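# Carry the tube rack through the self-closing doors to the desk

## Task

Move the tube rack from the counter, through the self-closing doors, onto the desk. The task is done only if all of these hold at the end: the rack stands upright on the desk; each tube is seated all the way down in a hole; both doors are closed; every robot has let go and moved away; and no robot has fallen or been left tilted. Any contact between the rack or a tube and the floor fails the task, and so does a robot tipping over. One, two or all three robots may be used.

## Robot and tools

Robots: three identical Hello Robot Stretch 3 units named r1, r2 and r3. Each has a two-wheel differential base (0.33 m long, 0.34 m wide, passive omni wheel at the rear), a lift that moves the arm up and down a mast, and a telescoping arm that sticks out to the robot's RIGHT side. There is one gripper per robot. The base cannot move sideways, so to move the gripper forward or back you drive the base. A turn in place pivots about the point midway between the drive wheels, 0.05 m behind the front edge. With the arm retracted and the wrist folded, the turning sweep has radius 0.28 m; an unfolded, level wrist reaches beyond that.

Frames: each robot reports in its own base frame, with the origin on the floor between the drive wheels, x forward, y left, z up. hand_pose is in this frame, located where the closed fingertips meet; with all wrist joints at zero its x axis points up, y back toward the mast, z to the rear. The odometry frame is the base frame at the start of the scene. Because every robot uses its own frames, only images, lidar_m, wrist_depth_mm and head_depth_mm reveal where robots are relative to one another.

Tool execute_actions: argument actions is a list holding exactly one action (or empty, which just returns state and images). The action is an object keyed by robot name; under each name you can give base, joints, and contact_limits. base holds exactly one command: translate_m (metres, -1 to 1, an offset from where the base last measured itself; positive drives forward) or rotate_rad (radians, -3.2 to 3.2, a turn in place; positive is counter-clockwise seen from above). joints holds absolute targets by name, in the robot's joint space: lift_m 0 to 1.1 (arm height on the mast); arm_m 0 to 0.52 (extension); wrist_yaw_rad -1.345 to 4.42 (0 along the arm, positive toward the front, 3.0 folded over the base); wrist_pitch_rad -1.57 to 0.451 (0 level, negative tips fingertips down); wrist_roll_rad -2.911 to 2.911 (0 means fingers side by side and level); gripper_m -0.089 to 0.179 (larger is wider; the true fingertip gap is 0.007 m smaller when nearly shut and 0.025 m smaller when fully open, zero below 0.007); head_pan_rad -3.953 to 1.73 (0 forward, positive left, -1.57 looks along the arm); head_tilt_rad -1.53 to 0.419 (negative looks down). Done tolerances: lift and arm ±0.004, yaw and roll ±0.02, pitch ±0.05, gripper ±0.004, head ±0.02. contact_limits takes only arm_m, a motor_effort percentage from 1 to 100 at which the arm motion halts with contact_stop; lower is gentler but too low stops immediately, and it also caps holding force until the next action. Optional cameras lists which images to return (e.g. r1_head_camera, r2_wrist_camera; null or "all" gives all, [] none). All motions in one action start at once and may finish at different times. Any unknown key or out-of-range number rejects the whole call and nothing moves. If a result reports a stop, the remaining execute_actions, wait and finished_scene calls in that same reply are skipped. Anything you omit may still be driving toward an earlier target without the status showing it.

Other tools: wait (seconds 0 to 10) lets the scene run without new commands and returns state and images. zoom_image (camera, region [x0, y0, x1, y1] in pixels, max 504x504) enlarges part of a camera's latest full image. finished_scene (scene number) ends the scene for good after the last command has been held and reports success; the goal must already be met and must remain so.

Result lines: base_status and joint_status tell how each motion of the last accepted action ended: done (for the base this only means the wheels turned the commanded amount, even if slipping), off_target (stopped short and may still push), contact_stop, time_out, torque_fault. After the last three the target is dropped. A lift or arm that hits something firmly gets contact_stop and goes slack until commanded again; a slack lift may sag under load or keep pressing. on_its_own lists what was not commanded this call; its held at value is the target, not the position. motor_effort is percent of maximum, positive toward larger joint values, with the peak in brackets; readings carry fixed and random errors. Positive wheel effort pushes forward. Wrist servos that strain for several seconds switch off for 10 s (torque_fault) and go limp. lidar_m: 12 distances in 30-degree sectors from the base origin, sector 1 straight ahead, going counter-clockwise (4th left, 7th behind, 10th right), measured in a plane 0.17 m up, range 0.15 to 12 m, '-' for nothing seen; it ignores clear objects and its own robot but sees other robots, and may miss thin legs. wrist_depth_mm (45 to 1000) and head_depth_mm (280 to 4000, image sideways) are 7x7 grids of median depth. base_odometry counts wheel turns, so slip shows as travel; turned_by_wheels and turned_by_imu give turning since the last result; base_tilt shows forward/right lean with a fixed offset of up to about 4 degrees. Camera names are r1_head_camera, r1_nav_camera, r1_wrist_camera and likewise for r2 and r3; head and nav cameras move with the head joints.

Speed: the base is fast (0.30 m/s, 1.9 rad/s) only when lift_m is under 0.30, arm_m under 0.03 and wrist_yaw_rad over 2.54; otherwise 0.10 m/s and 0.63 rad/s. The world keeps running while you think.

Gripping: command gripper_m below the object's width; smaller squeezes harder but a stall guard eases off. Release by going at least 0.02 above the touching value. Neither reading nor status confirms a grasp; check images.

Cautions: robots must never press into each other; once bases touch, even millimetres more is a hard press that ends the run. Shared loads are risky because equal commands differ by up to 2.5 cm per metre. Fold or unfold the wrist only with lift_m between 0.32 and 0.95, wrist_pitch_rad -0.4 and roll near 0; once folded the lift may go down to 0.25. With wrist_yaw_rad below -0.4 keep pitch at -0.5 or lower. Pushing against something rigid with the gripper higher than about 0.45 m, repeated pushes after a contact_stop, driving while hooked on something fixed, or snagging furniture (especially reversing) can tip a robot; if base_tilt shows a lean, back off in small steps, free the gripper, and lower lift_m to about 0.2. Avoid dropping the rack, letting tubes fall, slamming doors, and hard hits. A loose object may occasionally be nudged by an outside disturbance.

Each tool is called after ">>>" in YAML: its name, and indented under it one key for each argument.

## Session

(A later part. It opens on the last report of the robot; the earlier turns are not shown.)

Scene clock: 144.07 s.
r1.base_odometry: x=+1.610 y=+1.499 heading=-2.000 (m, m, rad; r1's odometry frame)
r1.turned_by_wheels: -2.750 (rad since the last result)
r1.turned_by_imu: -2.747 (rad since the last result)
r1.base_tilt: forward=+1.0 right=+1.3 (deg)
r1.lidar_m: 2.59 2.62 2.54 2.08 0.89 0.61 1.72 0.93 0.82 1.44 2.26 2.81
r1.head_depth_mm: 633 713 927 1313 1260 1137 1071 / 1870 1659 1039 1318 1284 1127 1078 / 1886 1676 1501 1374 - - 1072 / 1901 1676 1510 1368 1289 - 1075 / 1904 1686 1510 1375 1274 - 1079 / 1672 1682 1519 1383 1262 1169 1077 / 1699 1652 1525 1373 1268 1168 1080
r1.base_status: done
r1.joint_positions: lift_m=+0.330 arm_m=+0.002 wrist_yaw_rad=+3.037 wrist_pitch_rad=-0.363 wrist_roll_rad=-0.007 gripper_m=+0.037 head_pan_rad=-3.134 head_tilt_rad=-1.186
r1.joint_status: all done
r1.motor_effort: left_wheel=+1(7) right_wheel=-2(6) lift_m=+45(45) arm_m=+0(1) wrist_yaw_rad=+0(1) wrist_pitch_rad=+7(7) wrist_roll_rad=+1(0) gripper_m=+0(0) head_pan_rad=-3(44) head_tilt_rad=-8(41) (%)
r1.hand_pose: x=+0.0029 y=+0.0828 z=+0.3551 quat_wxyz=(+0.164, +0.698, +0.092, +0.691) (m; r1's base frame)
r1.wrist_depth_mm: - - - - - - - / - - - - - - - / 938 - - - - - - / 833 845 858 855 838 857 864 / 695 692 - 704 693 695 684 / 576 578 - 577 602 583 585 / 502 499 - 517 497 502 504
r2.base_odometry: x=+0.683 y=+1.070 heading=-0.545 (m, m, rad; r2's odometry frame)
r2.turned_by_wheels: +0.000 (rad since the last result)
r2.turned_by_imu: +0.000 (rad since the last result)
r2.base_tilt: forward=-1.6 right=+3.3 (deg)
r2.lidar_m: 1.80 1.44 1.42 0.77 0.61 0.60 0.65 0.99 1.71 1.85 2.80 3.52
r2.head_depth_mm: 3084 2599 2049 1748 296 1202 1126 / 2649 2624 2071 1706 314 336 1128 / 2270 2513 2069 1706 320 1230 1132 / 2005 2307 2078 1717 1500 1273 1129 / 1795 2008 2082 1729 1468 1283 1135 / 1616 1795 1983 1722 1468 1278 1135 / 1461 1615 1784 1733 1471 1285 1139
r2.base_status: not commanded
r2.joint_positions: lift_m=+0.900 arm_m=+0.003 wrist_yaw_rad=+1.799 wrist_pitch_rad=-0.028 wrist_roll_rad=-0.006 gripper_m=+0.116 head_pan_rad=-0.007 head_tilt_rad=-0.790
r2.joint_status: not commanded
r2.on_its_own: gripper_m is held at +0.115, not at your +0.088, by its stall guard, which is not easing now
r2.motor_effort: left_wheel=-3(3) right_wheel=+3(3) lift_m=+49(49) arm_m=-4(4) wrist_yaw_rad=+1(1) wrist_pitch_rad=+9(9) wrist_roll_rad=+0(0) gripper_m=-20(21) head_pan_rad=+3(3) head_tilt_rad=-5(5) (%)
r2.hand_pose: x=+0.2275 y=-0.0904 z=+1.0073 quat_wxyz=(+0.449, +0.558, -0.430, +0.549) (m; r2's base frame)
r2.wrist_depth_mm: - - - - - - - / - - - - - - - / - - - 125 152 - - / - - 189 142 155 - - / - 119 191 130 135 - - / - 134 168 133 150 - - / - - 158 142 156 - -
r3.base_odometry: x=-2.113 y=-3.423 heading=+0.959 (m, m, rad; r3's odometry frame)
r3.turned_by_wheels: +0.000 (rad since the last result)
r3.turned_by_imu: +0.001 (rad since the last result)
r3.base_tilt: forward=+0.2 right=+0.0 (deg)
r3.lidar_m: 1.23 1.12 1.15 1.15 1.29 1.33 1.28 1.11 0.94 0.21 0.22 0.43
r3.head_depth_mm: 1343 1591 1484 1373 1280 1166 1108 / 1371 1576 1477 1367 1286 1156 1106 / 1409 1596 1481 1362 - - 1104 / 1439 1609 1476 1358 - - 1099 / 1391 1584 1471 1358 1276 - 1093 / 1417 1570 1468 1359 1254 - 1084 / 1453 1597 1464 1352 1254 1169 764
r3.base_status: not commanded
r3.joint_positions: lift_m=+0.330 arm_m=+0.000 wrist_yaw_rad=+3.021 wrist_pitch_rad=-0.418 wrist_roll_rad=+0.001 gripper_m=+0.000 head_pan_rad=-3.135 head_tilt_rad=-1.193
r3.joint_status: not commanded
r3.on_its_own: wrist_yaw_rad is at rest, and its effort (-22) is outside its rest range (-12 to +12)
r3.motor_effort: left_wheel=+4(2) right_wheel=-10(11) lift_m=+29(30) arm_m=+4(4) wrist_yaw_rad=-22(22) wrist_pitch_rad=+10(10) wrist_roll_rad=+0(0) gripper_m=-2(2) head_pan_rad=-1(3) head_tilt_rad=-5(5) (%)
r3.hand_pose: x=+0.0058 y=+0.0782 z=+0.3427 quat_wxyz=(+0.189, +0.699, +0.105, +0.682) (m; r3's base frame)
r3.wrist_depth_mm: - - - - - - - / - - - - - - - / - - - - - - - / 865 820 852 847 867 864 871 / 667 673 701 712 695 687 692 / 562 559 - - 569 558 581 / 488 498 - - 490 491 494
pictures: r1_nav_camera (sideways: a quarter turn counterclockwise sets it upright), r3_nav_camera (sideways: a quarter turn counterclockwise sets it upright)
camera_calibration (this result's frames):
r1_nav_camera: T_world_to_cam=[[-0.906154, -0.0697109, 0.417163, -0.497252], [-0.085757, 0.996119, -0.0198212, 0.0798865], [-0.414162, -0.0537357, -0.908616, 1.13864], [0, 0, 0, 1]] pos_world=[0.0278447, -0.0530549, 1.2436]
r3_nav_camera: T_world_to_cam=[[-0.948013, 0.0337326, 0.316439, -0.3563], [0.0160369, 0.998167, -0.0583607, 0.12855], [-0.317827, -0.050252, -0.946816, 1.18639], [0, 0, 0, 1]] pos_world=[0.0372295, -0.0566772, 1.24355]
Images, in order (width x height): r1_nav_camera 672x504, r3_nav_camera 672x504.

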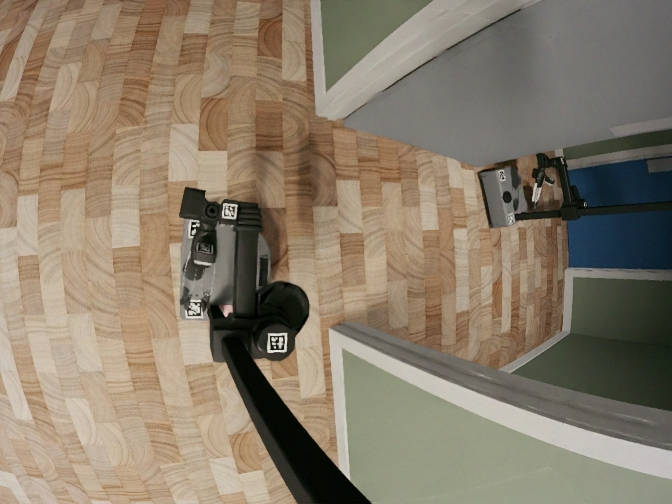

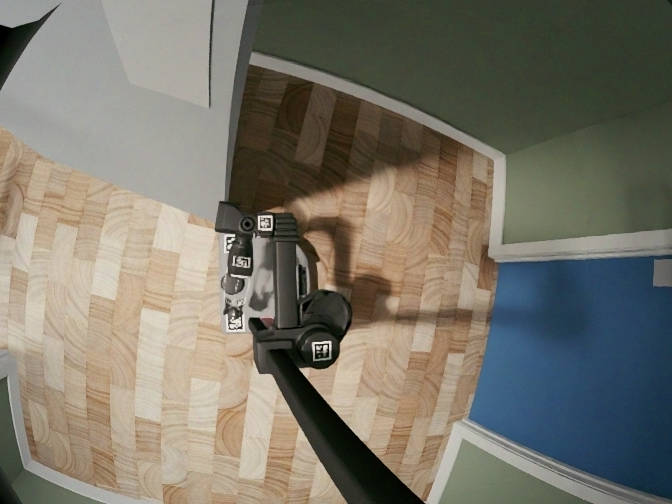

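>>> execute_actions:
  actions:
    - {"r1":{"base":{"rotate_rad":0.35}}}
  cameras: []

>>> execute_actions:
  actions:
    - {"r1":{"base":{"translate_m":-0.75}}}
  cameras: []

>>> execute_actions:
  actions:
    - {"r3":{"base":{"translate_m":-0.3}}}
  cameras: []

>>> execute_actions:
  actions:
    - {"r3":{"base":{"rotate_rad":-0.27}},"r1":{"base":{"translate_m":-0.25}}}
  cameras: []

>>> execute_actions:
  actions:
    - {"r3":{"base":{"translate_m":-0.85}},"r1":{"base":{"rotate_rad":0.7}}}
  cameras: ["r3_nav_camera","r1_nav_camera"]

Scene clock: 147.43 s.
r1.base_odometry: x=+1.610 y=+1.499 heading=-1.650 (m, m, rad; r1's odometry frame)
r1.turned_by_wheels: +0.350 (rad since the last result)
r1.turned_by_imu: +0.349 (rad since the last result)
r1.base_tilt: forward=+0.9 right=+1.3 (deg)
r1.lidar_m: 2.59 2.54 2.08 1.17 0.63 0.61 1.15 0.82 1.02 2.23 2.52 2.59
r1.head_depth_mm: 1878 1654 1500 1328 1262 1128 1071 / 1884 1665 1502 1369 1289 1130 1071 / 1691 1670 1510 1367 - - 1072 / 1694 1666 1502 1372 1287 - 1077 / 1374 1606 1509 1376 1278 - 1075 / 1114 1257 1459 1382 1265 1175 1077 / 933 1041 1210 1363 1266 1166 1079
r1.base_status: done
r1.joint_positions: lift_m=+0.330 arm_m=+0.002 wrist_yaw_rad=+3.037 wrist_pitch_rad=-0.363 wrist_roll_rad=-0.007 gripper_m=+0.037 head_pan_rad=-3.134 head_tilt_rad=-1.186
r1.joint_status: not commanded
r1.motor_effort: left_wheel=-3(8) right_wheel=+2(5) lift_m=+44(44) arm_m=+0(0) wrist_yaw_rad=+0(1) wrist_pitch_rad=+7(7) wrist_roll_rad=+0(1) gripper_m=+0(0) head_pan_rad=-4(2) head_tilt_rad=-8(8) (%)
r1.hand_pose: x=+0.0029 y=+0.0828 z=+0.3551 quat_wxyz=(+0.164, +0.698, +0.092, +0.691) (m; r1's base frame)
r1.wrist_depth_mm: 604 - - - - - - / 617 - - - - - - / 616 - - - - - - / 628 760 850 866 866 862 860 / 618 697 - 695 693 698 697 / 573 585 - 583 597 579 585 / 500 497 - 513 500 497 504
r2.base_odometry: x=+0.683 y=+1.070 heading=-0.545 (m, m, rad; r2's odometry frame)
r2.turned_by_wheels: +0.000 (rad since the last result)
r2.turned_by_imu: +0.000 (rad since the last result)
r2.base_tilt: forward=-1.6 right=+3.2 (deg)
r2.lidar_m: 1.81 1.43 1.42 0.77 0.61 0.61 0.65 0.99 1.71 1.86 2.79 3.50
r2.head_depth_mm: 3067 2594 2056 1749 296 1201 1125 / 2638 2612 2078 1708 314 336 1129 / 2294 2512 2061 1710 320 1228 1130 / 2005 2290 2079 1715 1493 1275 1130 / 1790 2020 2075 1718 1463 1281 1130 / 1616 1787 1970 1736 1472 1279 1136 / 1472 1616 1793 1736 1473 1281 1138
r2.base_status: not commanded
r2.joint_positions: lift_m=+0.900 arm_m=+0.003 wrist_yaw_rad=+1.799 wrist_pitch_rad=-0.028 wrist_roll_rad=-0.006 gripper_m=+0.116 head_pan_rad=-0.007 head_tilt_rad=-0.790
r2.joint_status: not commanded
r2.on_its_own: gripper_m is held at +0.115, not at your +0.088, by its stall guard, which is not easing now
r2.motor_effort: left_wheel=-3(3) right_wheel=+3(3) lift_m=+49(49) arm_m=-4(4) wrist_yaw_rad=+0(1) wrist_pitch_rad=+9(9) wrist_roll_rad=+0(0) gripper_m=-21(20) head_pan_rad=+3(3) head_tilt_rad=-5(5) (%)
r2.hand_pose: x=+0.2275 y=-0.0904 z=+1.0073 quat_wxyz=(+0.449, +0.558, -0.430, +0.549) (m; r2's base frame)
r2.wrist_depth_mm: - - - - - - - / - - - - - - - / - - - 126 152 - - / - - 189 143 154 - - / - 118 191 129 134 - - / - 135 168 133 150 - - / - - 158 142 156 - -
r3.base_odometry: x=-2.113 y=-3.423 heading=+0.959 (m, m, rad; r3's odometry frame)
r3.turned_by_wheels: +0.000 (rad since the last result)
r3.turned_by_imu: +0.001 (rad since the last result)
r3.base_tilt: forward=+0.1 right=+0.0 (deg)
r3.lidar_m: 1.23 1.12 1.15 1.15 1.30 1.32 1.28 1.11 0.94 0.21 0.22 0.43
r3.head_depth_mm: 1347 1583 1490 1369 1284 1168 1111 / 1380 1583 1475 1369 1276 1158 1105 / 1401 1599 1474 1358 - - 1103 / 1432 1609 1480 1362 - - 1097 / 1397 1583 1461 1359 1276 - 1095 / 1409 1592 1465 1353 1256 - 1091 / 1441 1597 1463 1351 1251 1172 766
r3.base_status: not commanded
r3.joint_positions: lift_m=+0.330 arm_m=+0.000 wrist_yaw_rad=+3.021 wrist_pitch_rad=-0.418 wrist_roll_rad=+0.001 gripper_m=+0.000 head_pan_rad=-3.135 head_tilt_rad=-1.193
r3.joint_status: not commanded
r3.on_its_own: wrist_yaw_rad is at rest, and its effort (-22) is outside its rest range (-12 to +12)
r3.motor_effort: left_wheel=+3(3) right_wheel=-10(10) lift_m=+30(30) arm_m=+4(4) wrist_yaw_rad=-22(22) wrist_pitch_rad=+10(10) wrist_roll_rad=+0(0) gripper_m=-2(2) head_pan_rad=-3(3) head_tilt_rad=-5(4) (%)
r3.hand_pose: x=+0.0058 y=+0.0782 z=+0.3427 quat_wxyz=(+0.189, +0.699, +0.105, +0.682) (m; r3's base frame)
r3.wrist_depth_mm: - - - - - - - / - - - - - - - / - - - - - - - / 848 837 871 861 876 889 875 / 667 683 677 715 697 694 709 / 567 567 - - 577 573 580 / 481 490 - - 490 490 490
pictures: none
No camera images: the call's "cameras" was empty. Leave "cameras" out to get every camera's image.

Scene clock: 156.10 s.
r1.base_odometry: x=+1.670 y=+2.247 heading=-1.650 (m, m, rad; r1's odometry frame)
r1.turned_by_wheels: +0.000 (rad since the last result)
r1.turned_by_imu: +0.002 (rad since the last result)
r1.base_tilt: forward=+1.0 right=+1.3 (deg)
r1.lidar_m: 3.30 3.12 0.46 1.05 1.19 1.98 0.70 0.44 0.40 0.40 2.34 3.31
r1.head_depth_mm: 1876 1666 1495 1360 1261 1138 1072 / 1007 1622 1455 1368 1282 1131 1074 / 1852 1433 1393 1365 - - 1072 / 1895 1407 1440 1372 1287 - 1078 / 845 972 1163 1337 1278 - 1082 / 675 762 880 1034 1222 1169 1082 / 566 630 706 804 925 1128 1083
r1.base_status: done
r1.joint_positions: lift_m=+0.330 arm_m=+0.002 wrist_yaw_rad=+3.037 wrist_pitch_rad=-0.363 wrist_roll_rad=-0.007 gripper_m=+0.037 head_pan_rad=-3.134 head_tilt_rad=-1.186
r1.joint_status: not commanded
r1.motor_effort: left_wheel=-3(9) right_wheel=+1(3) lift_m=+44(44) arm_m=+0(1) wrist_yaw_rad=+0(0) wrist_pitch_rad=+7(7) wrist_roll_rad=+1(1) gripper_m=+1(0) head_pan_rad=-2(3) head_tilt_rad=-9(7) (%)
r1.hand_pose: x=+0.0029 y=+0.0828 z=+0.3551 quat_wxyz=(+0.164, +0.698, +0.092, +0.691) (m; r1's base frame)
r1.wrist_depth_mm: - - - - 445 - - / - - - - 485 - - / - - - - 522 - - / 864 871 877 867 568 883 856 / 684 701 - 689 626 695 702 / 579 577 - 577 597 582 585 / 501 501 - 514 493 502 504
r2.base_odometry: x=+0.683 y=+1.070 heading=-0.545 (m, m, rad; r2's odometry frame)
r2.turned_by_wheels: +0.000 (rad since the last result)
r2.turned_by_imu: -0.001 (rad since the last result)
r2.base_tilt: forward=-1.6 right=+3.3 (deg)
r2.lidar_m: 1.81 1.44 1.42 0.77 0.61 0.61 0.65 0.98 1.71 1.85 2.80 3.51
r2.head_depth_mm: 3063 2605 2046 1745 296 1199 1126 / 2635 2601 2063 1704 314 336 1129 / 2277 2524 2076 1714 320 1228 1130 / 2023 2286 2084 1713 1493 1275 1129 / 1785 2014 2090 1725 1466 1276 1133 / 1617 1791 1968 1724 1472 1284 1136 / 1469 1620 1796 1729 1472 1283 1136
r2.base_status: not commanded
r2.joint_positions: lift_m=+0.900 arm_m=+0.003 wrist_yaw_rad=+1.799 wrist_pitch_rad=-0.028 wrist_roll_rad=-0.006 gripper_m=+0.116 head_pan_rad=-0.007 head_tilt_rad=-0.790
r2.joint_status: not commanded
r2.on_its_own: gripper_m is held at +0.115, not at your +0.088, by its stall guard, which is not easing now
r2.motor_effort: left_wheel=-3(3) right_wheel=+3(3) lift_m=+49(49) arm_m=-4(4) wrist_yaw_rad=+1(0) wrist_pitch_rad=+9(9) wrist_roll_rad=+0(0) gripper_m=-20(21) head_pan_rad=+4(3) head_tilt_rad=-5(5) (%)
r2.hand_pose: x=+0.2275 y=-0.0904 z=+1.0073 quat_wxyz=(+0.449, +0.558, -0.430, +0.549) (m; r2's base frame)
r2.wrist_depth_mm: - - - - - - - / - - - - - - - / - - - 125 152 - - / - - 187 143 155 - - / - 119 192 129 134 - - / - 135 167 133 150 - - / - - 157 141 157 - -
r3.base_odometry: x=-2.113 y=-3.423 heading=+0.959 (m, m, rad; r3's odometry frame)
r3.turned_by_wheels: +0.000 (rad since the last result)
r3.turned_by_imu: +0.002 (rad since the last result)
r3.base_tilt: forward=+0.1 right=+0.0 (deg)
r3.lidar_m: 0.82 1.12 1.15 1.15 1.30 1.32 1.28 1.12 0.94 0.21 0.23 0.43
r3.head_depth_mm: 1342 1585 1480 1365 1282 1171 1107 / 1377 1571 1481 1366 1282 1157 1100 / 1409 1591 1480 1364 - - 1103 / 1435 1614 1467 1358 - - 1096 / 1395 1589 1476 1355 1272 - 1095 / 1420 1587 1466 1353 1256 - 1083 / 1442 1604 1474 1343 1249 1168 766
r3.base_status: not commanded
r3.joint_positions: lift_m=+0.330 arm_m=+0.000 wrist_yaw_rad=+3.021 wrist_pitch_rad=-0.418 wrist_roll_rad=+0.001 gripper_m=+0.000 head_pan_rad=-3.135 head_tilt_rad=-1.193
r3.joint_status: not commanded
r3.on_its_own: wrist_yaw_rad is at rest, and its effort (-22) is outside its rest range (-12 to +12)
r3.motor_effort: left_wheel=+3(3) right_wheel=-10(10) lift_m=+30(30) arm_m=+4(4) wrist_yaw_rad=-22(22) wrist_pitch_rad=+10(9) wrist_roll_rad=+0(0) gripper_m=-2(2) head_pan_rad=-2(3) head_tilt_rad=-5(5) (%)
r3.hand_pose: x=+0.0058 y=+0.0782 z=+0.3427 quat_wxyz=(+0.189, +0.699, +0.105, +0.682) (m; r3's base frame)
r3.wrist_depth_mm: - - - - - - - / - - - - - - - / - - - - - - - / 848 845 857 845 865 874 871 / 676 672 682 723 687 686 693 / 556 555 - - 573 572 572 / 484 500 - - 487 491 496
pictures: none
No camera images: the call's "cameras" was empty. Leave "cameras" out to get every camera's image.

Scene clock: 160.27 s.
r1.base_odometry: x=+1.670 y=+2.247 heading=-1.651 (m, m, rad; r1's odometry frame)
r1.turned_by_wheels: +0.000 (rad since the last result)
r1.turned_by_imu: -0.002 (rad since the last result)
r1.base_tilt: forward=+1.0 right=+1.3 (deg)
r1.lidar_m: 3.29 3.11 0.46 1.05 1.18 0.41 0.28 0.26 0.26 0.33 2.35 3.31
r1.head_depth_mm: 394 534 822 1362 1257 1140 1069 / 355 464 665 1177 1277 1131 1074 / 322 409 560 880 - - 1073 / 302 366 482 704 1037 - 1077 / 289 332 424 588 876 - 1080 / - 306 378 503 736 1155 1082 / - 292 341 439 617 1035 1085
r1.base_status: not commanded
r1.joint_positions: lift_m=+0.330 arm_m=+0.002 wrist_yaw_rad=+3.037 wrist_pitch_rad=-0.363 wrist_roll_rad=-0.007 gripper_m=+0.037 head_pan_rad=-3.135 head_tilt_rad=-1.189
r1.joint_status: not commanded
r1.on_its_own: left_wheel is at rest, and its effort (-24) is outside its rest range (-18 to +18)
r1.motor_effort: left_wheel=-24(63) right_wheel=-8(11) lift_m=+42(44) arm_m=-1(2) wrist_yaw_rad=+0(2) wrist_pitch_rad=+8(8) wrist_roll_rad=+0(0) gripper_m=+0(1) head_pan_rad=-1(4) head_tilt_rad=-7(8) (%)
r1.hand_pose: x=+0.0029 y=+0.0827 z=+0.3550 quat_wxyz=(+0.164, +0.698, +0.092, +0.690) (m; r1's base frame)
r1.wrist_depth_mm: - - - - 449 - - / - - - - 480 - - / - - - - 530 - - / 852 851 852 848 564 851 864 / 693 684 - 687 617 692 696 / 577 573 - 580 601 573 585 / 497 495 - 509 495 499 500
r2.base_odometry: x=+0.683 y=+1.070 heading=-0.545 (m, m, rad; r2's odometry frame)
r2.turned_by_wheels: +0.000 (rad since the last result)
r2.turned_by_imu: +0.000 (rad since the last result)
r2.base_tilt: forward=-1.6 right=+3.3 (deg)
r2.lidar_m: 1.80 1.43 1.42 0.77 0.61 0.60 0.65 0.98 1.71 1.85 2.80 3.51
r2.head_depth_mm: 3065 2601 2055 1748 296 1203 1123 / 2658 2594 2059 1705 314 337 1129 / 2292 2520 2068 1715 320 1224 1128 / 2003 2309 2079 1722 1495 1278 1132 / 1798 2019 2078 1730 1467 1279 1134 / 1618 1784 1977 1723 1470 1285 1140 / 1463 1620 1804 1739 1472 1285 1140
r2.base_status: not commanded
r2.joint_positions: lift_m=+0.900 arm_m=+0.003 wrist_yaw_rad=+1.799 wrist_pitch_rad=-0.028 wrist_roll_rad=-0.006 gripper_m=+0.116 head_pan_rad=-0.007 head_tilt_rad=-0.790
r2.joint_status: not commanded
r2.on_its_own: gripper_m is held at +0.115, not at your +0.088, by its stall guard, which is not easing now
r2.motor_effort: left_wheel=-2(2) right_wheel=+3(3) lift_m=+49(49) arm_m=-4(4) wrist_yaw_rad=+1(1) wrist_pitch_rad=+9(9) wrist_roll_rad=+0(0) gripper_m=-21(20) head_pan_rad=+3(3) head_tilt_rad=-5(5) (%)
r2.hand_pose: x=+0.2275 y=-0.0904 z=+1.0073 quat_wxyz=(+0.449, +0.558, -0.430, +0.549) (m; r2's base frame)
r2.wrist_depth_mm: - - - - - - - / - - - - - - - / - - - 126 152 - - / - - 188 142 154 - - / - 119 192 129 134 - - / - 135 168 133 149 - - / - - 158 142 157 - -
r3.base_odometry: x=-2.285 y=-3.669 heading=+0.959 (m, m, rad; r3's odometry frame)
r3.turned_by_wheels: +0.000 (rad since the last result)
r3.turned_by_imu: +0.002 (rad since the last result)
r3.base_tilt: forward=+0.1 right=+0.0 (deg)
r3.lidar_m: 0.67 0.67 1.22 1.21 1.13 1.04 0.98 1.04 0.87 0.87 0.99 1.01
r3.head_depth_mm: 1043 1269 1469 1374 1284 1164 1109 / 1068 1302 1482 1357 1282 1161 1102 / 1092 1333 1479 1359 - - 1104 / 1115 1376 1477 1365 - - 1094 / 1072 1327 1473 1360 1272 - 1092 / 1075 1341 1475 1349 1260 - 1087 / 1106 1387 1465 1353 1256 1171 1084
r3.base_status: done
r3.joint_positions: lift_m=+0.330 arm_m=+0.000 wrist_yaw_rad=+3.003 wrist_pitch_rad=-0.418 wrist_roll_rad=+0.000 gripper_m=+0.000 head_pan_rad=-3.135 head_tilt_rad=-1.193
r3.joint_status: not commanded
r3.motor_effort: left_wheel=+1(3) right_wheel=-2(18) lift_m=+29(29) arm_m=+3(4) wrist_yaw_rad=-3(26) wrist_pitch_rad=+10(10) wrist_roll_rad=+0(0) gripper_m=-3(2) head_pan_rad=-2(3) head_tilt_rad=-4(4) (%)
r3.hand_pose: x=+0.0098 y=+0.0776 z=+0.3427 quat_wxyz=(+0.195, +0.700, +0.099, +0.680) (m; r3's base frame)
r3.wrist_depth_mm: - - - - - - - / - - - - - - - / - - - - - - - / 849 838 850 870 853 880 873 / 672 680 674 719 693 687 686 / 564 569 - - 578 573 590 / 486 497 - 492 490 489 484
pictures: none
No camera images: the call's "cameras" was empty. Leave "cameras" out to get every camera's image.

Scene clock: 163.77 s.
r1.base_odometry: x=+1.690 y=+2.496 heading=-1.651 (m, m, rad; r1's odometry frame)
r1.turned_by_wheels: +0.000 (rad since the last result)
r1.turned_by_imu: +0.000 (rad since the last result)
r1.base_tilt: forward=+1.0 right=+1.2 (deg)
r1.lidar_m: 3.53 0.61 0.60 1.10 1.25 1.00 0.32 0.24 0.23 0.24 0.34 3.54
r1.head_depth_mm: 1802 1663 1491 1352 1263 1138 1069 / 1038 1584 1479 1364 1285 1130 1072 / 503 1175 1389 1356 - - 1075 / 408 504 657 950 1267 - 1077 / 345 411 509 668 911 - 1081 / 301 347 416 516 669 875 1081 / - 303 351 419 521 687 1012
r1.base_status: done
r1.joint_positions: lift_m=+0.330 arm_m=+0.002 wrist_yaw_rad=+3.037 wrist_pitch_rad=-0.363 wrist_roll_rad=-0.007 gripper_m=+0.037 head_pan_rad=-3.135 head_tilt_rad=-1.189
r1.joint_status: not commanded
r1.motor_effort: left_wheel=-12(27) right_wheel=-4(23) lift_m=+42(42) arm_m=-1(0) wrist_yaw_rad=+1(1) wrist_pitch_rad=+8(8) wrist_roll_rad=+0(0) gripper_m=+1(0) head_pan_rad=-2(3) head_tilt_rad=-6(6) (%)
r1.hand_pose: x=+0.0029 y=+0.0827 z=+0.3550 quat_wxyz=(+0.164, +0.698, +0.092, +0.690) (m; r1's base frame)
r1.wrist_depth_mm: - - - - - 674 476 / - - - - - 675 504 / - - - - - 666 555 / 848 880 878 857 878 641 784 / 698 693 - 691 694 661 666 / 583 577 - 580 603 583 581 / 496 502 - 518 496 494 502
r2.base_odometry: x=+0.683 y=+1.070 heading=-0.545 (m, m, rad; r2's odometry frame)
r2.turned_by_wheels: +0.000 (rad since the last result)
r2.turned_by_imu: +0.000 (rad since the last result)
r2.base_tilt: forward=-1.6 right=+3.3 (deg)
r2.lidar_m: 1.80 1.43 1.42 0.77 0.61 0.60 0.65 0.98 1.71 1.86 2.80 3.51
r2.head_depth_mm: 3070 2586 2057 1744 296 1204 1125 / 2637 2604 2056 1716 314 337 1129 / 2277 2533 2071 1714 320 1230 1129 / 2009 2281 2070 1718 1490 1274 1133 / 1791 2019 2082 1723 1465 1276 1134 / 1618 1777 1973 1725 1470 1282 1137 / 1464 1615 1796 1732 1475 1288 1141
r2.base_status: not commanded
r2.joint_positions: lift_m=+0.900 arm_m=+0.003 wrist_yaw_rad=+1.799 wrist_pitch_rad=-0.028 wrist_roll_rad=-0.006 gripper_m=+0.116 head_pan_rad=-0.007 head_tilt_rad=-0.790
r2.joint_status: not commanded
r2.on_its_own: gripper_m is held at +0.115, not at your +0.088, by its stall guard, which is not easing now
r2.motor_effort: left_wheel=-3(3) right_wheel=+4(4) lift_m=+49(49) arm_m=-4(4) wrist_yaw_rad=+1(1) wrist_pitch_rad=+9(9) wrist_roll_rad=+0(0) gripper_m=-20(20) head_pan_rad=+2(3) head_tilt_rad=-6(5) (%)
r2.hand_pose: x=+0.2275 y=-0.0904 z=+1.0073 quat_wxyz=(+0.449, +0.558, -0.430, +0.549) (m; r2's base frame)
r2.wrist_depth_mm: - - - - - - - / - - - - - - - / - - - 125 152 - - / - - 188 143 154 - - / - 119 192 130 134 - - / - 136 168 133 150 - - / - - 157 141 156 - -
r3.base_odometry: x=-2.285 y=-3.669 heading=+0.689 (m, m, rad; r3's odometry frame)
r3.turned_by_wheels: -0.270 (rad since the last result)
r3.turned_by_imu: -0.266 (rad since the last result)
r3.base_tilt: forward=+0.1 right=+0.0 (deg)
r3.lidar_m: 0.41 0.88 1.28 1.21 1.24 1.09 1.03 0.98 0.92 0.87 0.89 1.18
r3.head_depth_mm: 1134 1405 1485 1364 1283 1163 1110 / 1116 1388 1478 1362 1291 1159 1112 / 1111 1375 1479 1368 - - 1099 / 1099 1362 1479 1357 - - 1101 / 1089 1347 1476 1359 1270 - 1097 / 1083 1334 1463 1347 1257 - 1082 / 1046 1242 1433 1347 1248 1168 1082
r3.base_status: done
r3.joint_positions: lift_m=+0.330 arm_m=+0.000 wrist_yaw_rad=+3.003 wrist_pitch_rad=-0.418 wrist_roll_rad=+0.000 gripper_m=+0.000 head_pan_rad=-3.135 head_tilt_rad=-1.193
r3.joint_status: not commanded
r3.motor_effort: left_wheel=+2(5) right_wheel=-4(8) lift_m=+29(29) arm_m=+2(3) wrist_yaw_rad=-4(4) wrist_pitch_rad=+9(10) wrist_roll_rad=+0(0) gripper_m=-2(2) head_pan_rad=-2(3) head_tilt_rad=-5(4) (%)
r3.hand_pose: x=+0.0098 y=+0.0776 z=+0.3427 quat_wxyz=(+0.195, +0.700, +0.099, +0.680) (m; r3's base frame)
r3.wrist_depth_mm: 989 - - - - - - / - - - - - - - / - - - - - - - / 836 811 859 864 882 880 905 / 680 672 688 714 696 690 683 / 561 575 - - 568 577 584 / 478 499 - 485 493 489 496
pictures: none
No camera images: the call's "cameras" was empty. Leave "cameras" out to get every camera's image.

Scene clock: 173.23 s.
r1.base_odometry: x=+1.690 y=+2.496 heading=-0.951 (m, m, rad; r1's odometry frame)
r1.turned_by_wheels: +0.699 (rad since the last result)
r1.turned_by_imu: +0.687 (rad since the last result)
r1.base_tilt: forward=+0.9 right=+1.4 (deg)
r1.lidar_m: 0.60 0.81 1.11 1.38 1.77 0.34 0.27 0.27 0.29 0.44 3.53 3.57
r1.head_depth_mm: 315 407 579 1031 1263 1133 1068 / 303 378 523 843 1278 1134 1071 / 296 355 477 730 - - 1073 / 288 333 439 644 950 - 1079 / - 315 406 576 898 - 1081 / - 303 378 522 818 1181 1078 / - 296 353 475 728 1152 1078
r1.base_status: done
r1.joint_positions: lift_m=+0.330 arm_m=+0.002 wrist_yaw_rad=+3.037 wrist_pitch_rad=-0.363 wrist_roll_rad=-0.007 gripper_m=+0.037 head_pan_rad=-3.135 head_tilt_rad=-1.189
r1.joint_status: not commanded
r1.on_its_own: left_wheel is at rest, and its effort (-21) is outside its rest range (-18 to +18)
r1.motor_effort: left_wheel=-21(27) right_wheel=-3(10) lift_m=+42(42) arm_m=-1(1) wrist_yaw_rad=+1(0) wrist_pitch_rad=+8(8) wrist_roll_rad=+0(1) gripper_m=+1(0) head_pan_rad=-2(2) head_tilt_rad=-7(6) (%)
r1.hand_pose: x=+0.0029 y=+0.0827 z=+0.3550 quat_wxyz=(+0.164, +0.698, +0.092, +0.690) (m; r1's base frame)
r1.wrist_depth_mm: - - - - - 943 822 / - - - - - - 857 / - - - - - - 884 / 873 878 881 851 859 853 849 / 701 693 - 702 692 691 700 / 579 576 - 577 603 577 585 / 493 500 - 510 502 497 500
r2.base_odometry: x=+0.683 y=+1.070 heading=-0.545 (m, m, rad; r2's odometry frame)
r2.turned_by_wheels: +0.000 (rad since the last result)
r2.turned_by_imu: -0.001 (rad since the last result)
r2.base_tilt: forward=-1.6 right=+3.2 (deg)
r2.lidar_m: 1.78 1.44 1.42 0.77 0.61 0.60 0.66 0.98 1.71 1.85 2.80 3.50
r2.head_depth_mm: 3065 2586 2064 1751 296 1200 1127 / 2642 2591 2068 1705 314 336 1128 / 2239 2432 2076 1719 320 1228 1132 / 1867 2148 2080 1720 1488 1278 1130 / 1718 1949 2065 1722 1464 1281 1130 / 1586 1780 1967 1729 1475 1279 1137 / 1466 1621 1799 1733 1481 1284 1139
r2.base_status: not commanded
r2.joint_positions: lift_m=+0.900 arm_m=+0.003 wrist_yaw_rad=+1.799 wrist_pitch_rad=-0.028 wrist_roll_rad=-0.006 gripper_m=+0.116 head_pan_rad=-0.007 head_tilt_rad=-0.790
r2.joint_status: not commanded
r2.on_its_own: gripper_m is held at +0.115, not at your +0.088, by its stall guard, which is not easing now
r2.motor_effort: left_wheel=-3(3) right_wheel=+3(3) lift_m=+49(49) arm_m=-4(4) wrist_yaw_rad=+1(1) wrist_pitch_rad=+9(9) wrist_roll_rad=+0(0) gripper_m=-21(21) head_pan_rad=+3(3) head_tilt_rad=-5(5) (%)
r2.hand_pose: x=+0.2275 y=-0.0904 z=+1.0073 quat_wxyz=(+0.449, +0.558, -0.430, +0.549) (m; r2's base frame)
r2.wrist_depth_mm: - - - - - - - / - - - - - - - / - - - 126 152 - - / - - 188 142 154 - - / - 119 190 130 134 - - / - 135 168 133 150 - - / - - 157 142 156 - -
r3.base_odometry: x=-2.941 y=-4.209 heading=+0.689 (m, m, rad; r3's odometry frame)
r3.turned_by_wheels: +0.000 (rad since the last result)
r3.turned_by_imu: +0.006 (rad since the last result)
r3.base_tilt: forward=+0.1 right=+0.0 (deg)
r3.lidar_m: 1.24 1.75 1.23 0.59 0.35 0.28 0.27 0.29 0.35 0.35 0.94 1.24
r3.head_depth_mm: - 322 417 591 927 1166 1109 / - 326 424 604 937 1160 1104 / 287 330 431 617 - - 1105 / 290 334 438 634 - - 1097 / 289 339 445 648 1055 - 1096 / 292 343 452 667 1221 - 1085 / 295 348 461 683 1214 1145 1086
r3.base_status: translate_m off_target (by the wheels' count: -0.8499 of -0.8500)
r3.joint_positions: lift_m=+0.330 arm_m=+0.000 wrist_yaw_rad=+3.001 wrist_pitch_rad=-0.418 wrist_roll_rad=+0.000 gripper_m=+0.000 head_pan_rad=-3.135 head_tilt_rad=-1.193
r3.joint_status: not commanded
r3.motor_effort: left_wheel=-15(24) right_wheel=-16(52) lift_m=+30(30) arm_m=+3(3) wrist_yaw_rad=-2(4) wrist_pitch_rad=+10(10) wrist_roll_rad=+0(0) gripper_m=-2(2) head_pan_rad=-2(2) head_tilt_rad=-5(4) (%)
r3.hand_pose: x=+0.0102 y=+0.0776 z=+0.3427 quat_wxyz=(+0.195, +0.700, +0.098, +0.680) (m; r3's base frame)
r3.wrist_depth_mm: 339 - - - - - - / 356 - - - - - - / 363 - - - - - - / 361 472 820 858 882 863 871 / 355 473 705 710 677 680 701 / 354 496 - - 572 575 581 / 352 491 - 496 485 492 489
pictures: r1_nav_camera (sideways: a quarter turn counterclockwise sets it upright), r3_nav_camera (sideways: a quarter turn counterclockwise sets it upright)
camera_calibration (this result's frames):
r1_nav_camera: T_world_to_cam=[[-0.907283, -0.0681993, 0.414953, -0.494366], [-0.0840397, 0.996261, -0.0200106, 0.0801225], [-0.412037, -0.0530278, -0.909623, 1.13993], [0, 0, 0, 1]] pos_world=[0.0278977, -0.0530903, 1.24365]
r3_nav_camera: T_world_to_cam=[[-0.948073, 0.0338398, 0.316246, -0.356049], [0.0161621, 0.998165, -0.0583561, 0.128544], [-0.317641, -0.0502147, -0.946881, 1.18648], [0, 0, 0, 1]] pos_world=[0.0372349, -0.0566807, 1.24355]
Images, in order (width x height): r1_nav_camera 672x504, r3_nav_camera 672x504.

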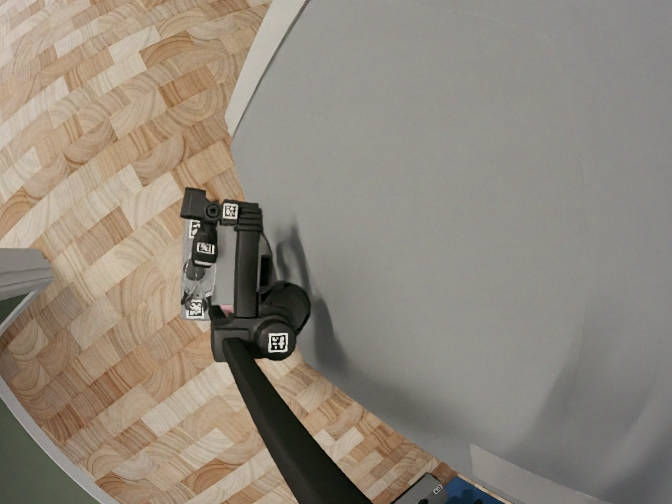

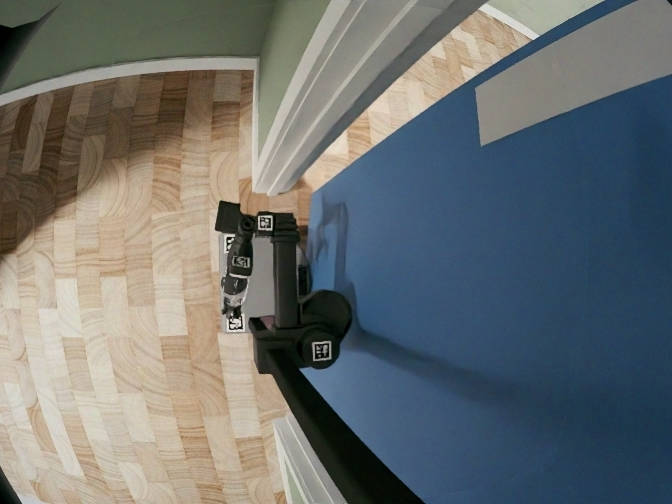

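>>> execute_actions:
  actions:
    - {"r3":{"base":{"translate_m":-0.55}},"r1":{"base":{"rotate_rad":-0.4}}}
  cameras: []

>>> execute_actions:
  actions:
    - {"r3":{"base":{"rotate_rad":-0.6}},"r1":{"base":{"translate_m":-0.3}}}
  cameras: []

>>> execute_actions:
  actions:
    - {"r3":{"base":{"translate_m":-0.35}},"r1":{"base":{"rotate_rad":0.9}}}
  cameras: []

>>> execute_actions:
  actions:
    - {"r3":{"base":{"rotate_rad":-0.6}},"r1":{"base":{"translate_m":-0.25}}}
  cameras: ["r3_nav_camera","r1_nav_camera","r2_nav_camera"]

Scene clock: 180.77 s.
r1.base_odometry: x=+1.690 y=+2.496 heading=-1.351 (m, m, rad; r1's odometry frame)
r1.turned_by_wheels: -0.400 (rad since the last result)
r1.turned_by_imu: -0.399 (rad since the last result)
r1.base_tilt: forward=+1.0 right=+1.4 (deg)
r1.lidar_m: 3.33 0.60 1.10 1.14 1.55 0.48 0.28 0.25 0.25 0.30 0.57 3.53
r1.head_depth_mm: 469 1602 1490 1360 1261 1137 1071 / 406 541 827 1366 1278 1135 1078 / 357 456 632 1015 - - 1074 / 318 395 519 757 1109 - 1079 / 296 348 442 602 870 - 1080 / - 312 384 500 707 1072 1078 / - 293 340 427 575 881 1084
r1.base_status: done
r1.joint_positions: lift_m=+0.330 arm_m=+0.002 wrist_yaw_rad=+3.037 wrist_pitch_rad=-0.363 wrist_roll_rad=-0.007 gripper_m=+0.037 head_pan_rad=-3.135 head_tilt_rad=-1.189
r1.joint_status: not commanded
r1.motor_effort: left_wheel=-11(13) right_wheel=-11(16) lift_m=+42(42) arm_m=-1(1) wrist_yaw_rad=+0(0) wrist_pitch_rad=+8(8) wrist_roll_rad=+0(1) gripper_m=+0(0) head_pan_rad=-2(1) head_tilt_rad=-7(7) (%)
r1.hand_pose: x=+0.0029 y=+0.0827 z=+0.3550 quat_wxyz=(+0.164, +0.698, +0.092, +0.690) (m; r1's base frame)
r1.wrist_depth_mm: - - - - - 929 832 / - - - - - - 762 / - - - - - - 716 / 852 860 859 866 865 862 656 / 688 696 - 702 703 696 596 / 581 575 - 579 602 586 566 / 508 501 - 511 501 501 499
r2.base_odometry: x=+0.683 y=+1.070 heading=-0.545 (m, m, rad; r2's odometry frame)
r2.turned_by_wheels: +0.000 (rad since the last result)
r2.turned_by_imu: -0.001 (rad since the last result)
r2.base_tilt: forward=-1.6 right=+3.2 (deg)
r2.lidar_m: 1.63 1.44 1.42 0.77 0.61 0.60 0.65 0.99 1.71 1.85 2.80 3.50
r2.head_depth_mm: 3070 2586 2041 1753 296 1205 1126 / 1427 1641 1922 1710 314 336 1125 / 1440 1661 1908 1717 320 1228 1128 / 1450 1675 1929 1721 1490 1277 1133 / 1471 1687 1949 1726 1470 1277 1131 / 1479 1708 1935 1727 1467 1277 1137 / 1459 1615 1798 1738 1475 1281 1139
r2.base_status: not commanded
r2.joint_positions: lift_m=+0.900 arm_m=+0.003 wrist_yaw_rad=+1.799 wrist_pitch_rad=-0.028 wrist_roll_rad=-0.006 gripper_m=+0.116 head_pan_rad=-0.007 head_tilt_rad=-0.790
r2.joint_status: not commanded
r2.on_its_own: gripper_m is held at +0.115, not at your +0.088, by its stall guard, which is not easing now
r2.motor_effort: left_wheel=-3(2) right_wheel=+2(4) lift_m=+49(49) arm_m=-4(4) wrist_yaw_rad=+1(1) wrist_pitch_rad=+9(9) wrist_roll_rad=+0(0) gripper_m=-22(21) head_pan_rad=+3(3) head_tilt_rad=-5(6) (%)
r2.hand_pose: x=+0.2275 y=-0.0904 z=+1.0073 quat_wxyz=(+0.449, +0.558, -0.430, +0.549) (m; r2's base frame)
r2.wrist_depth_mm: - - - - - - - / - - - - - - - / - - - 125 152 - - / - - 188 143 154 - - / - 119 190 129 134 - - / - 135 167 133 150 - - / - - 157 142 156 - -
r3.base_odometry: x=-3.365 y=-4.559 heading=+0.689 (m, m, rad; r3's odometry frame)
r3.turned_by_wheels: +0.000 (rad since the last result)
r3.turned_by_imu: +0.004 (rad since the last result)
r3.base_tilt: forward=+0.1 right=+0.1 (deg)
r3.lidar_m: 1.79 1.70 0.39 0.26 0.24 0.24 0.30 2.89 2.08 1.55 0.48 0.49
r3.head_depth_mm: - 308 362 438 536 818 1087 / 299 349 419 525 662 1144 1108 / 335 399 498 654 - - 1104 / 384 475 616 877 - - 1098 / 1766 1611 1468 1354 1276 - 1091 / 1760 1605 1465 1357 1261 - 1087 / 1753 1597 1471 1346 1251 1166 1086
r3.base_status: done
r3.joint_positions: lift_m=+0.330 arm_m=+0.000 wrist_yaw_rad=+3.001 wrist_pitch_rad=-0.418 wrist_roll_rad=+0.000 gripper_m=+0.000 head_pan_rad=-3.135 head_tilt_rad=-1.193
r3.joint_status: not commanded
r3.motor_effort: left_wheel=-3(23) right_wheel=-12(33) lift_m=+30(29) arm_m=+2(3) wrist_yaw_rad=-1(1) wrist_pitch_rad=+9(10) wrist_roll_rad=+0(0) gripper_m=-3(2) head_pan_rad=-2(2) head_tilt_rad=-4(4) (%)
r3.hand_pose: x=+0.0102 y=+0.0776 z=+0.3427 quat_wxyz=(+0.195, +0.700, +0.098, +0.680) (m; r3's base frame)
r3.wrist_depth_mm: 196 - 284 369 511 - - / 207 - 305 398 581 - - / 220 - 331 439 680 - - / 232 257 361 485 792 873 873 / 245 279 405 552 690 694 677 / 260 306 - - 574 576 579 / 277 322 - 486 493 484 495
pictures: none
No camera images: the call's "cameras" was empty. Leave "cameras" out to get every camera's image.

Scene clock: 184.77 s.
r1.base_odometry: x=+1.624 y=+2.788 heading=-1.351 (m, m, rad; r1's odometry frame)
r1.turned_by_wheels: +0.000 (rad since the last result)
r1.turned_by_imu: +0.000 (rad since the last result)
r1.base_tilt: forward=+0.9 right=+1.3 (deg)
r1.lidar_m: 0.94 0.87 1.25 1.29 1.76 1.67 0.33 0.24 0.23 0.23 0.31 3.80
r1.head_depth_mm: 1591 1659 1501 1367 1268 1131 1074 / 1683 1658 1503 1360 1283 1131 1075 / 1785 1674 1499 1365 - - 1074 / 1634 1672 1483 1337 1276 - 1077 / 368 438 540 697 922 - 1077 / 313 363 430 525 668 834 1075 / 288 310 357 421 510 650 894
r1.base_status: done
r1.joint_positions: lift_m=+0.330 arm_m=+0.002 wrist_yaw_rad=+3.037 wrist_pitch_rad=-0.363 wrist_roll_rad=-0.007 gripper_m=+0.037 head_pan_rad=-3.135 head_tilt_rad=-1.189
r1.joint_status: not commanded
r1.motor_effort: left_wheel=-4(16) right_wheel=-3(16) lift_m=+42(42) arm_m=-1(1) wrist_yaw_rad=+1(0) wrist_pitch_rad=+8(8) wrist_roll_rad=+1(1) gripper_m=+0(1) head_pan_rad=-1(3) head_tilt_rad=-7(6) (%)
r1.hand_pose: x=+0.0029 y=+0.0827 z=+0.3550 quat_wxyz=(+0.164, +0.698, +0.092, +0.690) (m; r1's base frame)
r1.wrist_depth_mm: - - - - - - 991 / - - - - - - - / - - - - - - - / 856 869 868 861 859 871 843 / 688 691 - 691 699 686 704 / 583 577 - 581 594 576 585 / 495 501 - 516 500 503 498
r2.base_odometry: x=+0.683 y=+1.070 heading=-0.545 (m, m, rad; r2's odometry frame)
r2.turned_by_wheels: +0.000 (rad since the last result)
r2.turned_by_imu: +0.000 (rad since the last result)
r2.base_tilt: forward=-1.6 right=+3.3 (deg)
r2.lidar_m: 1.60 1.44 1.42 0.77 0.61 0.60 0.65 0.99 1.71 1.85 2.80 3.51
r2.head_depth_mm: 3013 2498 2066 1743 296 1202 1127 / 1391 1598 1887 1709 314 337 1120 / 1414 1618 1900 1712 320 1228 1130 / 1439 1649 1909 1717 1498 1273 1135 / 1451 1679 1928 1717 1467 1280 1135 / 1474 1698 1936 1727 1469 1281 1137 / 1455 1621 1801 1737 1472 1285 1140
r2.base_status: not commanded
r2.joint_positions: lift_m=+0.900 arm_m=+0.003 wrist_yaw_rad=+1.799 wrist_pitch_rad=-0.028 wrist_roll_rad=-0.006 gripper_m=+0.116 head_pan_rad=-0.007 head_tilt_rad=-0.790
r2.joint_status: not commanded
r2.on_its_own: gripper_m is held at +0.115, not at your +0.088, by its stall guard, which is not easing now
r2.motor_effort: left_wheel=-3(3) right_wheel=+3(3) lift_m=+49(49) arm_m=-4(4) wrist_yaw_rad=+1(1) wrist_pitch_rad=+9(9) wrist_roll_rad=+0(0) gripper_m=-20(20) head_pan_rad=+3(3) head_tilt_rad=-6(5) (%)
r2.hand_pose: x=+0.2275 y=-0.0904 z=+1.0073 quat_wxyz=(+0.449, +0.558, -0.430, +0.549) (m; r2's base frame)
r2.wrist_depth_mm: - - - - - - - / - - - - - - - / - - - 126 152 - - / - - 188 143 155 - - / - 119 192 129 134 - - / - 135 168 133 150 - - / - - 156 142 155 - -
r3.base_odometry: x=-3.365 y=-4.559 heading=+0.090 (m, m, rad; r3's odometry frame)
r3.turned_by_wheels: -0.600 (rad since the last result)
r3.turned_by_imu: -0.584 (rad since the last result)
r3.base_tilt: forward=+0.2 right=+0.1 (deg)
r3.lidar_m: 0.48 1.78 1.85 0.45 0.29 0.27 0.27 0.34 2.85 2.12 1.97 0.50
r3.head_depth_mm: - 303 375 499 716 1170 1104 / - 314 398 543 769 1154 1102 / 287 330 425 592 - - 1101 / 295 348 454 656 - - 1098 / 301 369 491 728 1202 - 1097 / 311 391 531 822 1256 - 1092 / 325 414 579 1339 1249 1168 1087
r3.base_status: done
r3.joint_positions: lift_m=+0.330 arm_m=+0.000 wrist_yaw_rad=+3.001 wrist_pitch_rad=-0.418 wrist_roll_rad=+0.000 gripper_m=+0.000 head_pan_rad=-3.135 head_tilt_rad=-1.193
r3.joint_status: not commanded
r3.on_its_own: right_wheel is at rest, and its effort (-27) is outside its rest range (-18 to +18)
r3.motor_effort: left_wheel=-1(8) right_wheel=-27(28) lift_m=+30(30) arm_m=+2(3) wrist_yaw_rad=-2(1) wrist_pitch_rad=+9(10) wrist_roll_rad=+0(0) gripper_m=-2(2) head_pan_rad=-3(2) head_tilt_rad=-5(4) (%)
r3.hand_pose: x=+0.0102 y=+0.0776 z=+0.3427 quat_wxyz=(+0.195, +0.700, +0.098, +0.680) (m; r3's base frame)
r3.wrist_depth_mm: 264 - 566 - - - - / 274 - 584 - - - - / 284 - 643 - - - - / 291 347 702 860 837 873 882 / 297 359 675 717 693 691 690 / 305 394 - - 574 568 591 / 312 396 - 497 494 496 496
pictures: none
No camera images: the call's "cameras" was empty. Leave "cameras" out to get every camera's image.

Scene clock: 189.20 s.
r1.base_odometry: x=+1.625 y=+2.788 heading=-0.453 (m, m, rad; r1's odometry frame)
r1.turned_by_wheels: +0.898 (rad since the last result)
r1.turned_by_imu: +0.710 (rad since the last result)
r1.base_tilt: forward=+1.0 right=+1.3 (deg)
r1.lidar_m: 1.04 1.21 1.34 1.74 1.71 0.34 0.27 0.27 0.29 0.45 3.81 0.85
r1.head_depth_mm: 310 396 574 1359 1262 1135 1072 / 302 373 514 845 1284 1127 1070 / 293 351 473 719 - - 1076 / - 331 436 640 946 - 1077 / - 315 407 577 904 - 1077 / - 303 380 526 828 1179 1079 / - 296 356 482 744 1154 1083
r1.base_status: rotate_rad off_target (by the wheels' count: +0.8981 of +0.9000)
r1.joint_positions: lift_m=+0.330 arm_m=+0.002 wrist_yaw_rad=+3.037 wrist_pitch_rad=-0.364 wrist_roll_rad=-0.007 gripper_m=+0.037 head_pan_rad=-3.136 head_tilt_rad=-1.189
r1.joint_status: not commanded
r1.on_its_own: left_wheel is at rest, and its effort (-77) is outside its rest range (-18 to +18)
r1.motor_effort: left_wheel=-77(77) right_wheel=-12(19) lift_m=+42(42) arm_m=-1(1) wrist_yaw_rad=+1(1) wrist_pitch_rad=+8(8) wrist_roll_rad=+0(1) gripper_m=+1(0) head_pan_rad=-2(2) head_tilt_rad=-6(7) (%)
r1.hand_pose: x=+0.0029 y=+0.0827 z=+0.3550 quat_wxyz=(+0.164, +0.698, +0.092, +0.690) (m; r1's base frame)
r1.wrist_depth_mm: - - - - - - - / - - - - - - - / - - - - - - - / 858 866 861 874 865 860 866 / 693 705 - 702 685 696 680 / 577 581 - 577 599 579 580 / 500 500 - 524 503 499 502
r2.base_odometry: x=+0.683 y=+1.070 heading=-0.545 (m, m, rad; r2's odometry frame)
r2.turned_by_wheels: +0.000 (rad since the last result)
r2.turned_by_imu: +0.000 (rad since the last result)
r2.base_tilt: forward=-1.6 right=+3.2 (deg)
r2.lidar_m: 1.22 1.43 1.42 0.77 0.61 0.61 0.65 0.98 1.71 1.86 2.80 3.51
r2.head_depth_mm: 3038 2598 2055 1752 296 1202 1130 / 1059 1215 1497 1663 314 336 1128 / 1139 1300 1521 1680 320 1229 1130 / 1215 1395 1657 1724 1493 1277 1132 / 1295 1512 1817 1719 1460 1274 1135 / 1395 1649 1921 1733 1477 1280 1137 / 1452 1619 1801 1738 1479 1286 1141
r2.base_status: not commanded
r2.joint_positions: lift_m=+0.900 arm_m=+0.003 wrist_yaw_rad=+1.799 wrist_pitch_rad=-0.028 wrist_roll_rad=-0.006 gripper_m=+0.116 head_pan_rad=-0.007 head_tilt_rad=-0.790
r2.joint_status: not commanded
r2.on_its_own: gripper_m is held at +0.115, not at your +0.088, by its stall guard, which is not easing now
r2.motor_effort: left_wheel=-2(3) right_wheel=+3(3) lift_m=+49(49) arm_m=-4(4) wrist_yaw_rad=+0(1) wrist_pitch_rad=+9(9) wrist_roll_rad=+0(0) gripper_m=-21(21) head_pan_rad=+3(2) head_tilt_rad=-5(5) (%)
r2.hand_pose: x=+0.2275 y=-0.0904 z=+1.0073 quat_wxyz=(+0.449, +0.558, -0.430, +0.549) (m; r2's base frame)
r2.wrist_depth_mm: - - - - - - - / - - - - - - - / - - - 125 152 - - / - - 188 142 155 - - / - 119 192 130 134 - - / - 136 168 133 150 - - / - - 157 142 155 - -
r3.base_odometry: x=-3.714 y=-4.590 heading=+0.090 (m, m, rad; r3's odometry frame)
r3.turned_by_wheels: +0.000 (rad since the last result)
r3.turned_by_imu: +0.002 (rad since the last result)
r3.base_tilt: forward=+0.1 right=+0.0 (deg)
r3.lidar_m: 0.82 2.10 0.46 0.28 0.25 0.25 0.29 2.53 2.56 2.35 2.18 0.97
r3.head_depth_mm: - 302 358 440 551 903 1098 / 293 336 408 520 671 1151 1106 / 314 377 475 632 - - 1102 / 354 436 567 811 - - 1095 / 1768 1609 1477 1352 1272 - 1095 / 1766 1603 1466 1347 1258 - 1086 / 1757 1604 1464 1347 1253 1166 1084
r3.base_status: done
r3.joint_positions: lift_m=+0.330 arm_m=+0.000 wrist_yaw_rad=+3.001 wrist_pitch_rad=-0.418 wrist_roll_rad=+0.000 gripper_m=+0.000 head_pan_rad=-3.135 head_tilt_rad=-1.193
r3.joint_status: not commanded
r3.motor_effort: left_wheel=+0(13) right_wheel=-11(29) lift_m=+30(29) arm_m=+3(2) wrist_yaw_rad=-1(2) wrist_pitch_rad=+9(9) wrist_roll_rad=+0(0) gripper_m=-2(2) head_pan_rad=-2(2) head_tilt_rad=-4(4) (%)
r3.hand_pose: x=+0.0102 y=+0.0776 z=+0.3427 quat_wxyz=(+0.195, +0.700, +0.098, +0.680) (m; r3's base frame)
r3.wrist_depth_mm: 202 - 310 411 698 - - / 215 - 326 455 - - - / 227 - 360 506 - - - / 238 265 394 557 825 881 877 / 250 286 432 636 693 680 692 / 263 315 - - 583 576 575 / 276 328 - 486 490 490 492
pictures: none
No camera images: the call's "cameras" was empty. Leave "cameras" out to get every camera's image.

Scene clock: 192.67 s.
r1.base_odometry: x=+1.401 y=+2.898 heading=-0.454 (m, m, rad; r1's odometry frame)
r1.turned_by_wheels: -0.001 (rad since the last result)
r1.turned_by_imu: +0.271 (rad since the last result)
r1.base_tilt: forward=+1.1 right=+1.4 (deg)
r1.lidar_m: 1.20 1.22 1.59 1.62 1.36 0.30 0.27 0.28 0.35 3.89 0.93 0.91
r1.head_depth_mm: - 327 442 714 1267 1132 1070 / - 325 434 652 1214 1135 1071 / - 320 426 633 - - 1074 / - 315 417 615 927 - 1078 / - 311 410 600 991 - 1077 / - 309 403 585 1052 1180 1080 / - 308 396 569 1016 1163 1084
r1.base_status: translate_m off_target (by the wheels' count: -0.2494 of -0.2500)
r1.joint_positions: lift_m=+0.330 arm_m=+0.002 wrist_yaw_rad=+3.037 wrist_pitch_rad=-0.364 wrist_roll_rad=-0.007 gripper_m=+0.037 head_pan_rad=-3.136 head_tilt_rad=-1.189
r1.joint_status: not commanded
r1.on_its_own: left_wheel is at rest, and its effort (-78) is outside its rest range (-18 to +18); right_wheel is at rest, and its effort (-43) is outside its rest range (-18 to +18)
r1.motor_effort: left_wheel=-78(79) right_wheel=-43(43) lift_m=+42(42) arm_m=-1(1) wrist_yaw_rad=+0(0) wrist_pitch_rad=+8(8) wrist_roll_rad=+1(0) gripper_m=+0(0) head_pan_rad=-2(1) head_tilt_rad=-7(7) (%)
r1.hand_pose: x=+0.0029 y=+0.0827 z=+0.3550 quat_wxyz=(+0.164, +0.698, +0.092, +0.690) (m; r1's base frame)
r1.wrist_depth_mm: - - - - - - - / - - - - - - - / - - - - - - - / 851 857 851 864 863 865 846 / 697 686 - 694 687 687 700 / 579 578 - 573 601 579 584 / 500 498 - 514 501 499 504
r2.base_odometry: x=+0.683 y=+1.070 heading=-0.545 (m, m, rad; r2's odometry frame)
r2.turned_by_wheels: +0.000 (rad since the last result)
r2.turned_by_imu: +0.000 (rad since the last result)
r2.base_tilt: forward=-1.6 right=+3.2 (deg)
r2.lidar_m: 1.19 1.44 1.42 0.77 0.61 0.60 0.66 0.98 1.71 1.85 2.80 3.51
r2.head_depth_mm: 3047 2584 2057 1746 296 1203 1127 / 1029 1182 1513 1669 314 336 1130 / 1113 1268 1486 1671 320 1225 1126 / 1195 1375 1628 1716 1495 1273 1128 / 1276 1497 1804 1722 1466 1280 1134 / 1384 1640 1932 1724 1474 1279 1132 / 1457 1624 1797 1728 1478 1283 1138
r2.base_status: not commanded
r2.joint_positions: lift_m=+0.900 arm_m=+0.003 wrist_yaw_rad=+1.799 wrist_pitch_rad=-0.028 wrist_roll_rad=-0.006 gripper_m=+0.116 head_pan_rad=-0.007 head_tilt_rad=-0.790
r2.joint_status: not commanded
r2.on_its_own: gripper_m is held at +0.115, not at your +0.088, by its stall guard, which is not easing now
r2.motor_effort: left_wheel=-3(3) right_wheel=+3(3) lift_m=+49(49) arm_m=-4(4) wrist_yaw_rad=+1(1) wrist_pitch_rad=+9(9) wrist_roll_rad=+0(0) gripper_m=-21(20) head_pan_rad=+3(3) head_tilt_rad=-5(5) (%)
r2.hand_pose: x=+0.2275 y=-0.0904 z=+1.0073 quat_wxyz=(+0.449, +0.558, -0.430, +0.549) (m; r2's base frame)
r2.wrist_depth_mm: - - - - - - - / - - - - - - - / - - - 125 152 - - / - - 188 143 155 - - / - 119 191 130 134 - - / - 135 168 133 150 - - / - - 157 142 155 - -
r3.base_odometry: x=-3.714 y=-4.590 heading=-0.510 (m, m, rad; r3's odometry frame)
r3.turned_by_wheels: -0.600 (rad since the last result)
r3.turned_by_imu: -0.587 (rad since the last result)
r3.base_tilt: forward=+0.1 right=+0.1 (deg)
r3.lidar_m: 1.07 0.82 2.10 0.53 0.31 0.27 0.27 0.32 2.53 2.54 2.42 2.17
r3.head_depth_mm: - 307 387 528 780 1169 1104 / - 316 405 561 809 1157 1102 / 287 328 424 599 - - 1106 / 292 340 445 641 - - 1099 / 297 354 468 693 1122 - 1091 / 302 368 495 747 1246 - 1091 / 305 383 524 1321 1250 1171 1088
r3.base_status: done
r3.joint_positions: lift_m=+0.330 arm_m=+0.000 wrist_yaw_rad=+3.001 wrist_pitch_rad=-0.418 wrist_roll_rad=+0.000 gripper_m=+0.000 head_pan_rad=-3.135 head_tilt_rad=-1.193
r3.joint_status: not commanded
r3.motor_effort: left_wheel=+0(6) right_wheel=-18(26) lift_m=+30(30) arm_m=+2(3) wrist_yaw_rad=-1(1) wrist_pitch_rad=+9(10) wrist_roll_rad=+0(0) gripper_m=-3(3) head_pan_rad=-3(2) head_tilt_rad=-5(4) (%)
r3.hand_pose: x=+0.0102 y=+0.0776 z=+0.3427 quat_wxyz=(+0.195, +0.700, +0.098, +0.680) (m; r3's base frame)
r3.wrist_depth_mm: 291 - - - - - - / 301 - - - - - - / 315 - 954 - - - - / 315 383 799 853 864 869 763 / 319 392 688 729 677 704 697 / 321 420 - - 571 576 577 / 323 422 - 489 487 493 497
pictures: r1_nav_camera (sideways: a quarter turn counterclockwise sets it upright), r2_nav_camera (sideways: a quarter turn counterclockwise sets it upright), r3_nav_camera (sideways: a quarter turn counterclockwise sets it upright)
camera_calibration (this result's frames):
r1_nav_camera: T_world_to_cam=[[-0.907346, -0.0676875, 0.4149, -0.494297], [-0.0834763, 0.996309, -0.0200151, 0.0801249], [-0.412014, -0.0527949, -0.909647, 1.13996], [0, 0, 0, 1]] pos_world=[0.0278711, -0.0531026, 1.24365]
r2_nav_camera: T_world_to_cam=[[0.691764, -0.0336121, 0.721341, -0.902711], [-0.0427293, -0.999071, -0.00557619, 0.0610151], [0.720858, -0.0269649, -0.692558, 0.854665], [0, 0, 0, 1]] pos_world=[0.0109785, 0.0536624, 1.24341]
r3_nav_camera: T_world_to_cam=[[-0.948073, 0.0338414, 0.316247, -0.35605], [0.0161637, 0.998165, -0.0583561, 0.128544], [-0.317642, -0.0502141, -0.94688, 1.18648], [0, 0, 0, 1]] pos_world=[0.0372348, -0.0566807, 1.24355]
Images, in order (width x height): r1_nav_camera 672x504, r2_nav_camera 672x504, r3_nav_camera 672x504.

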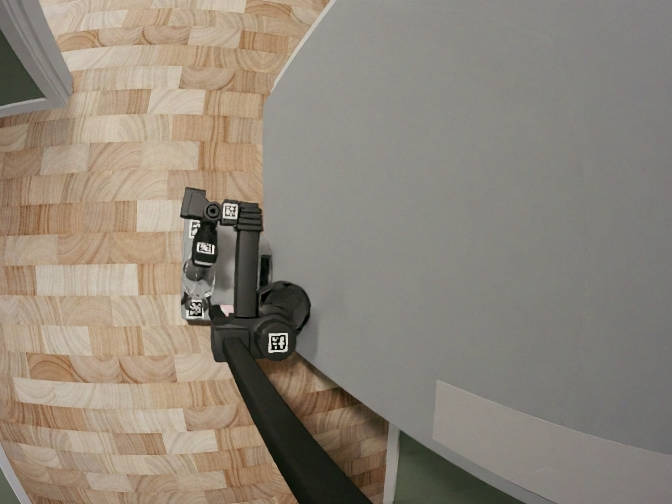

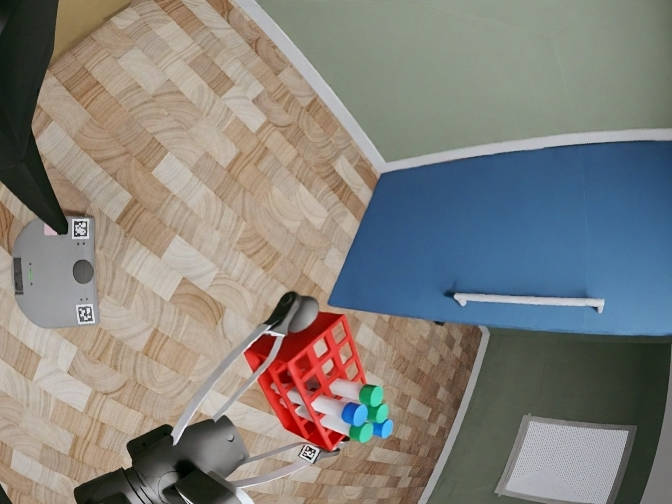

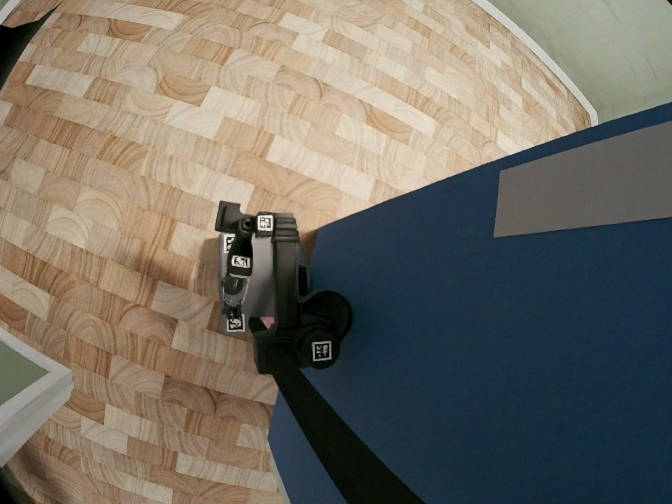

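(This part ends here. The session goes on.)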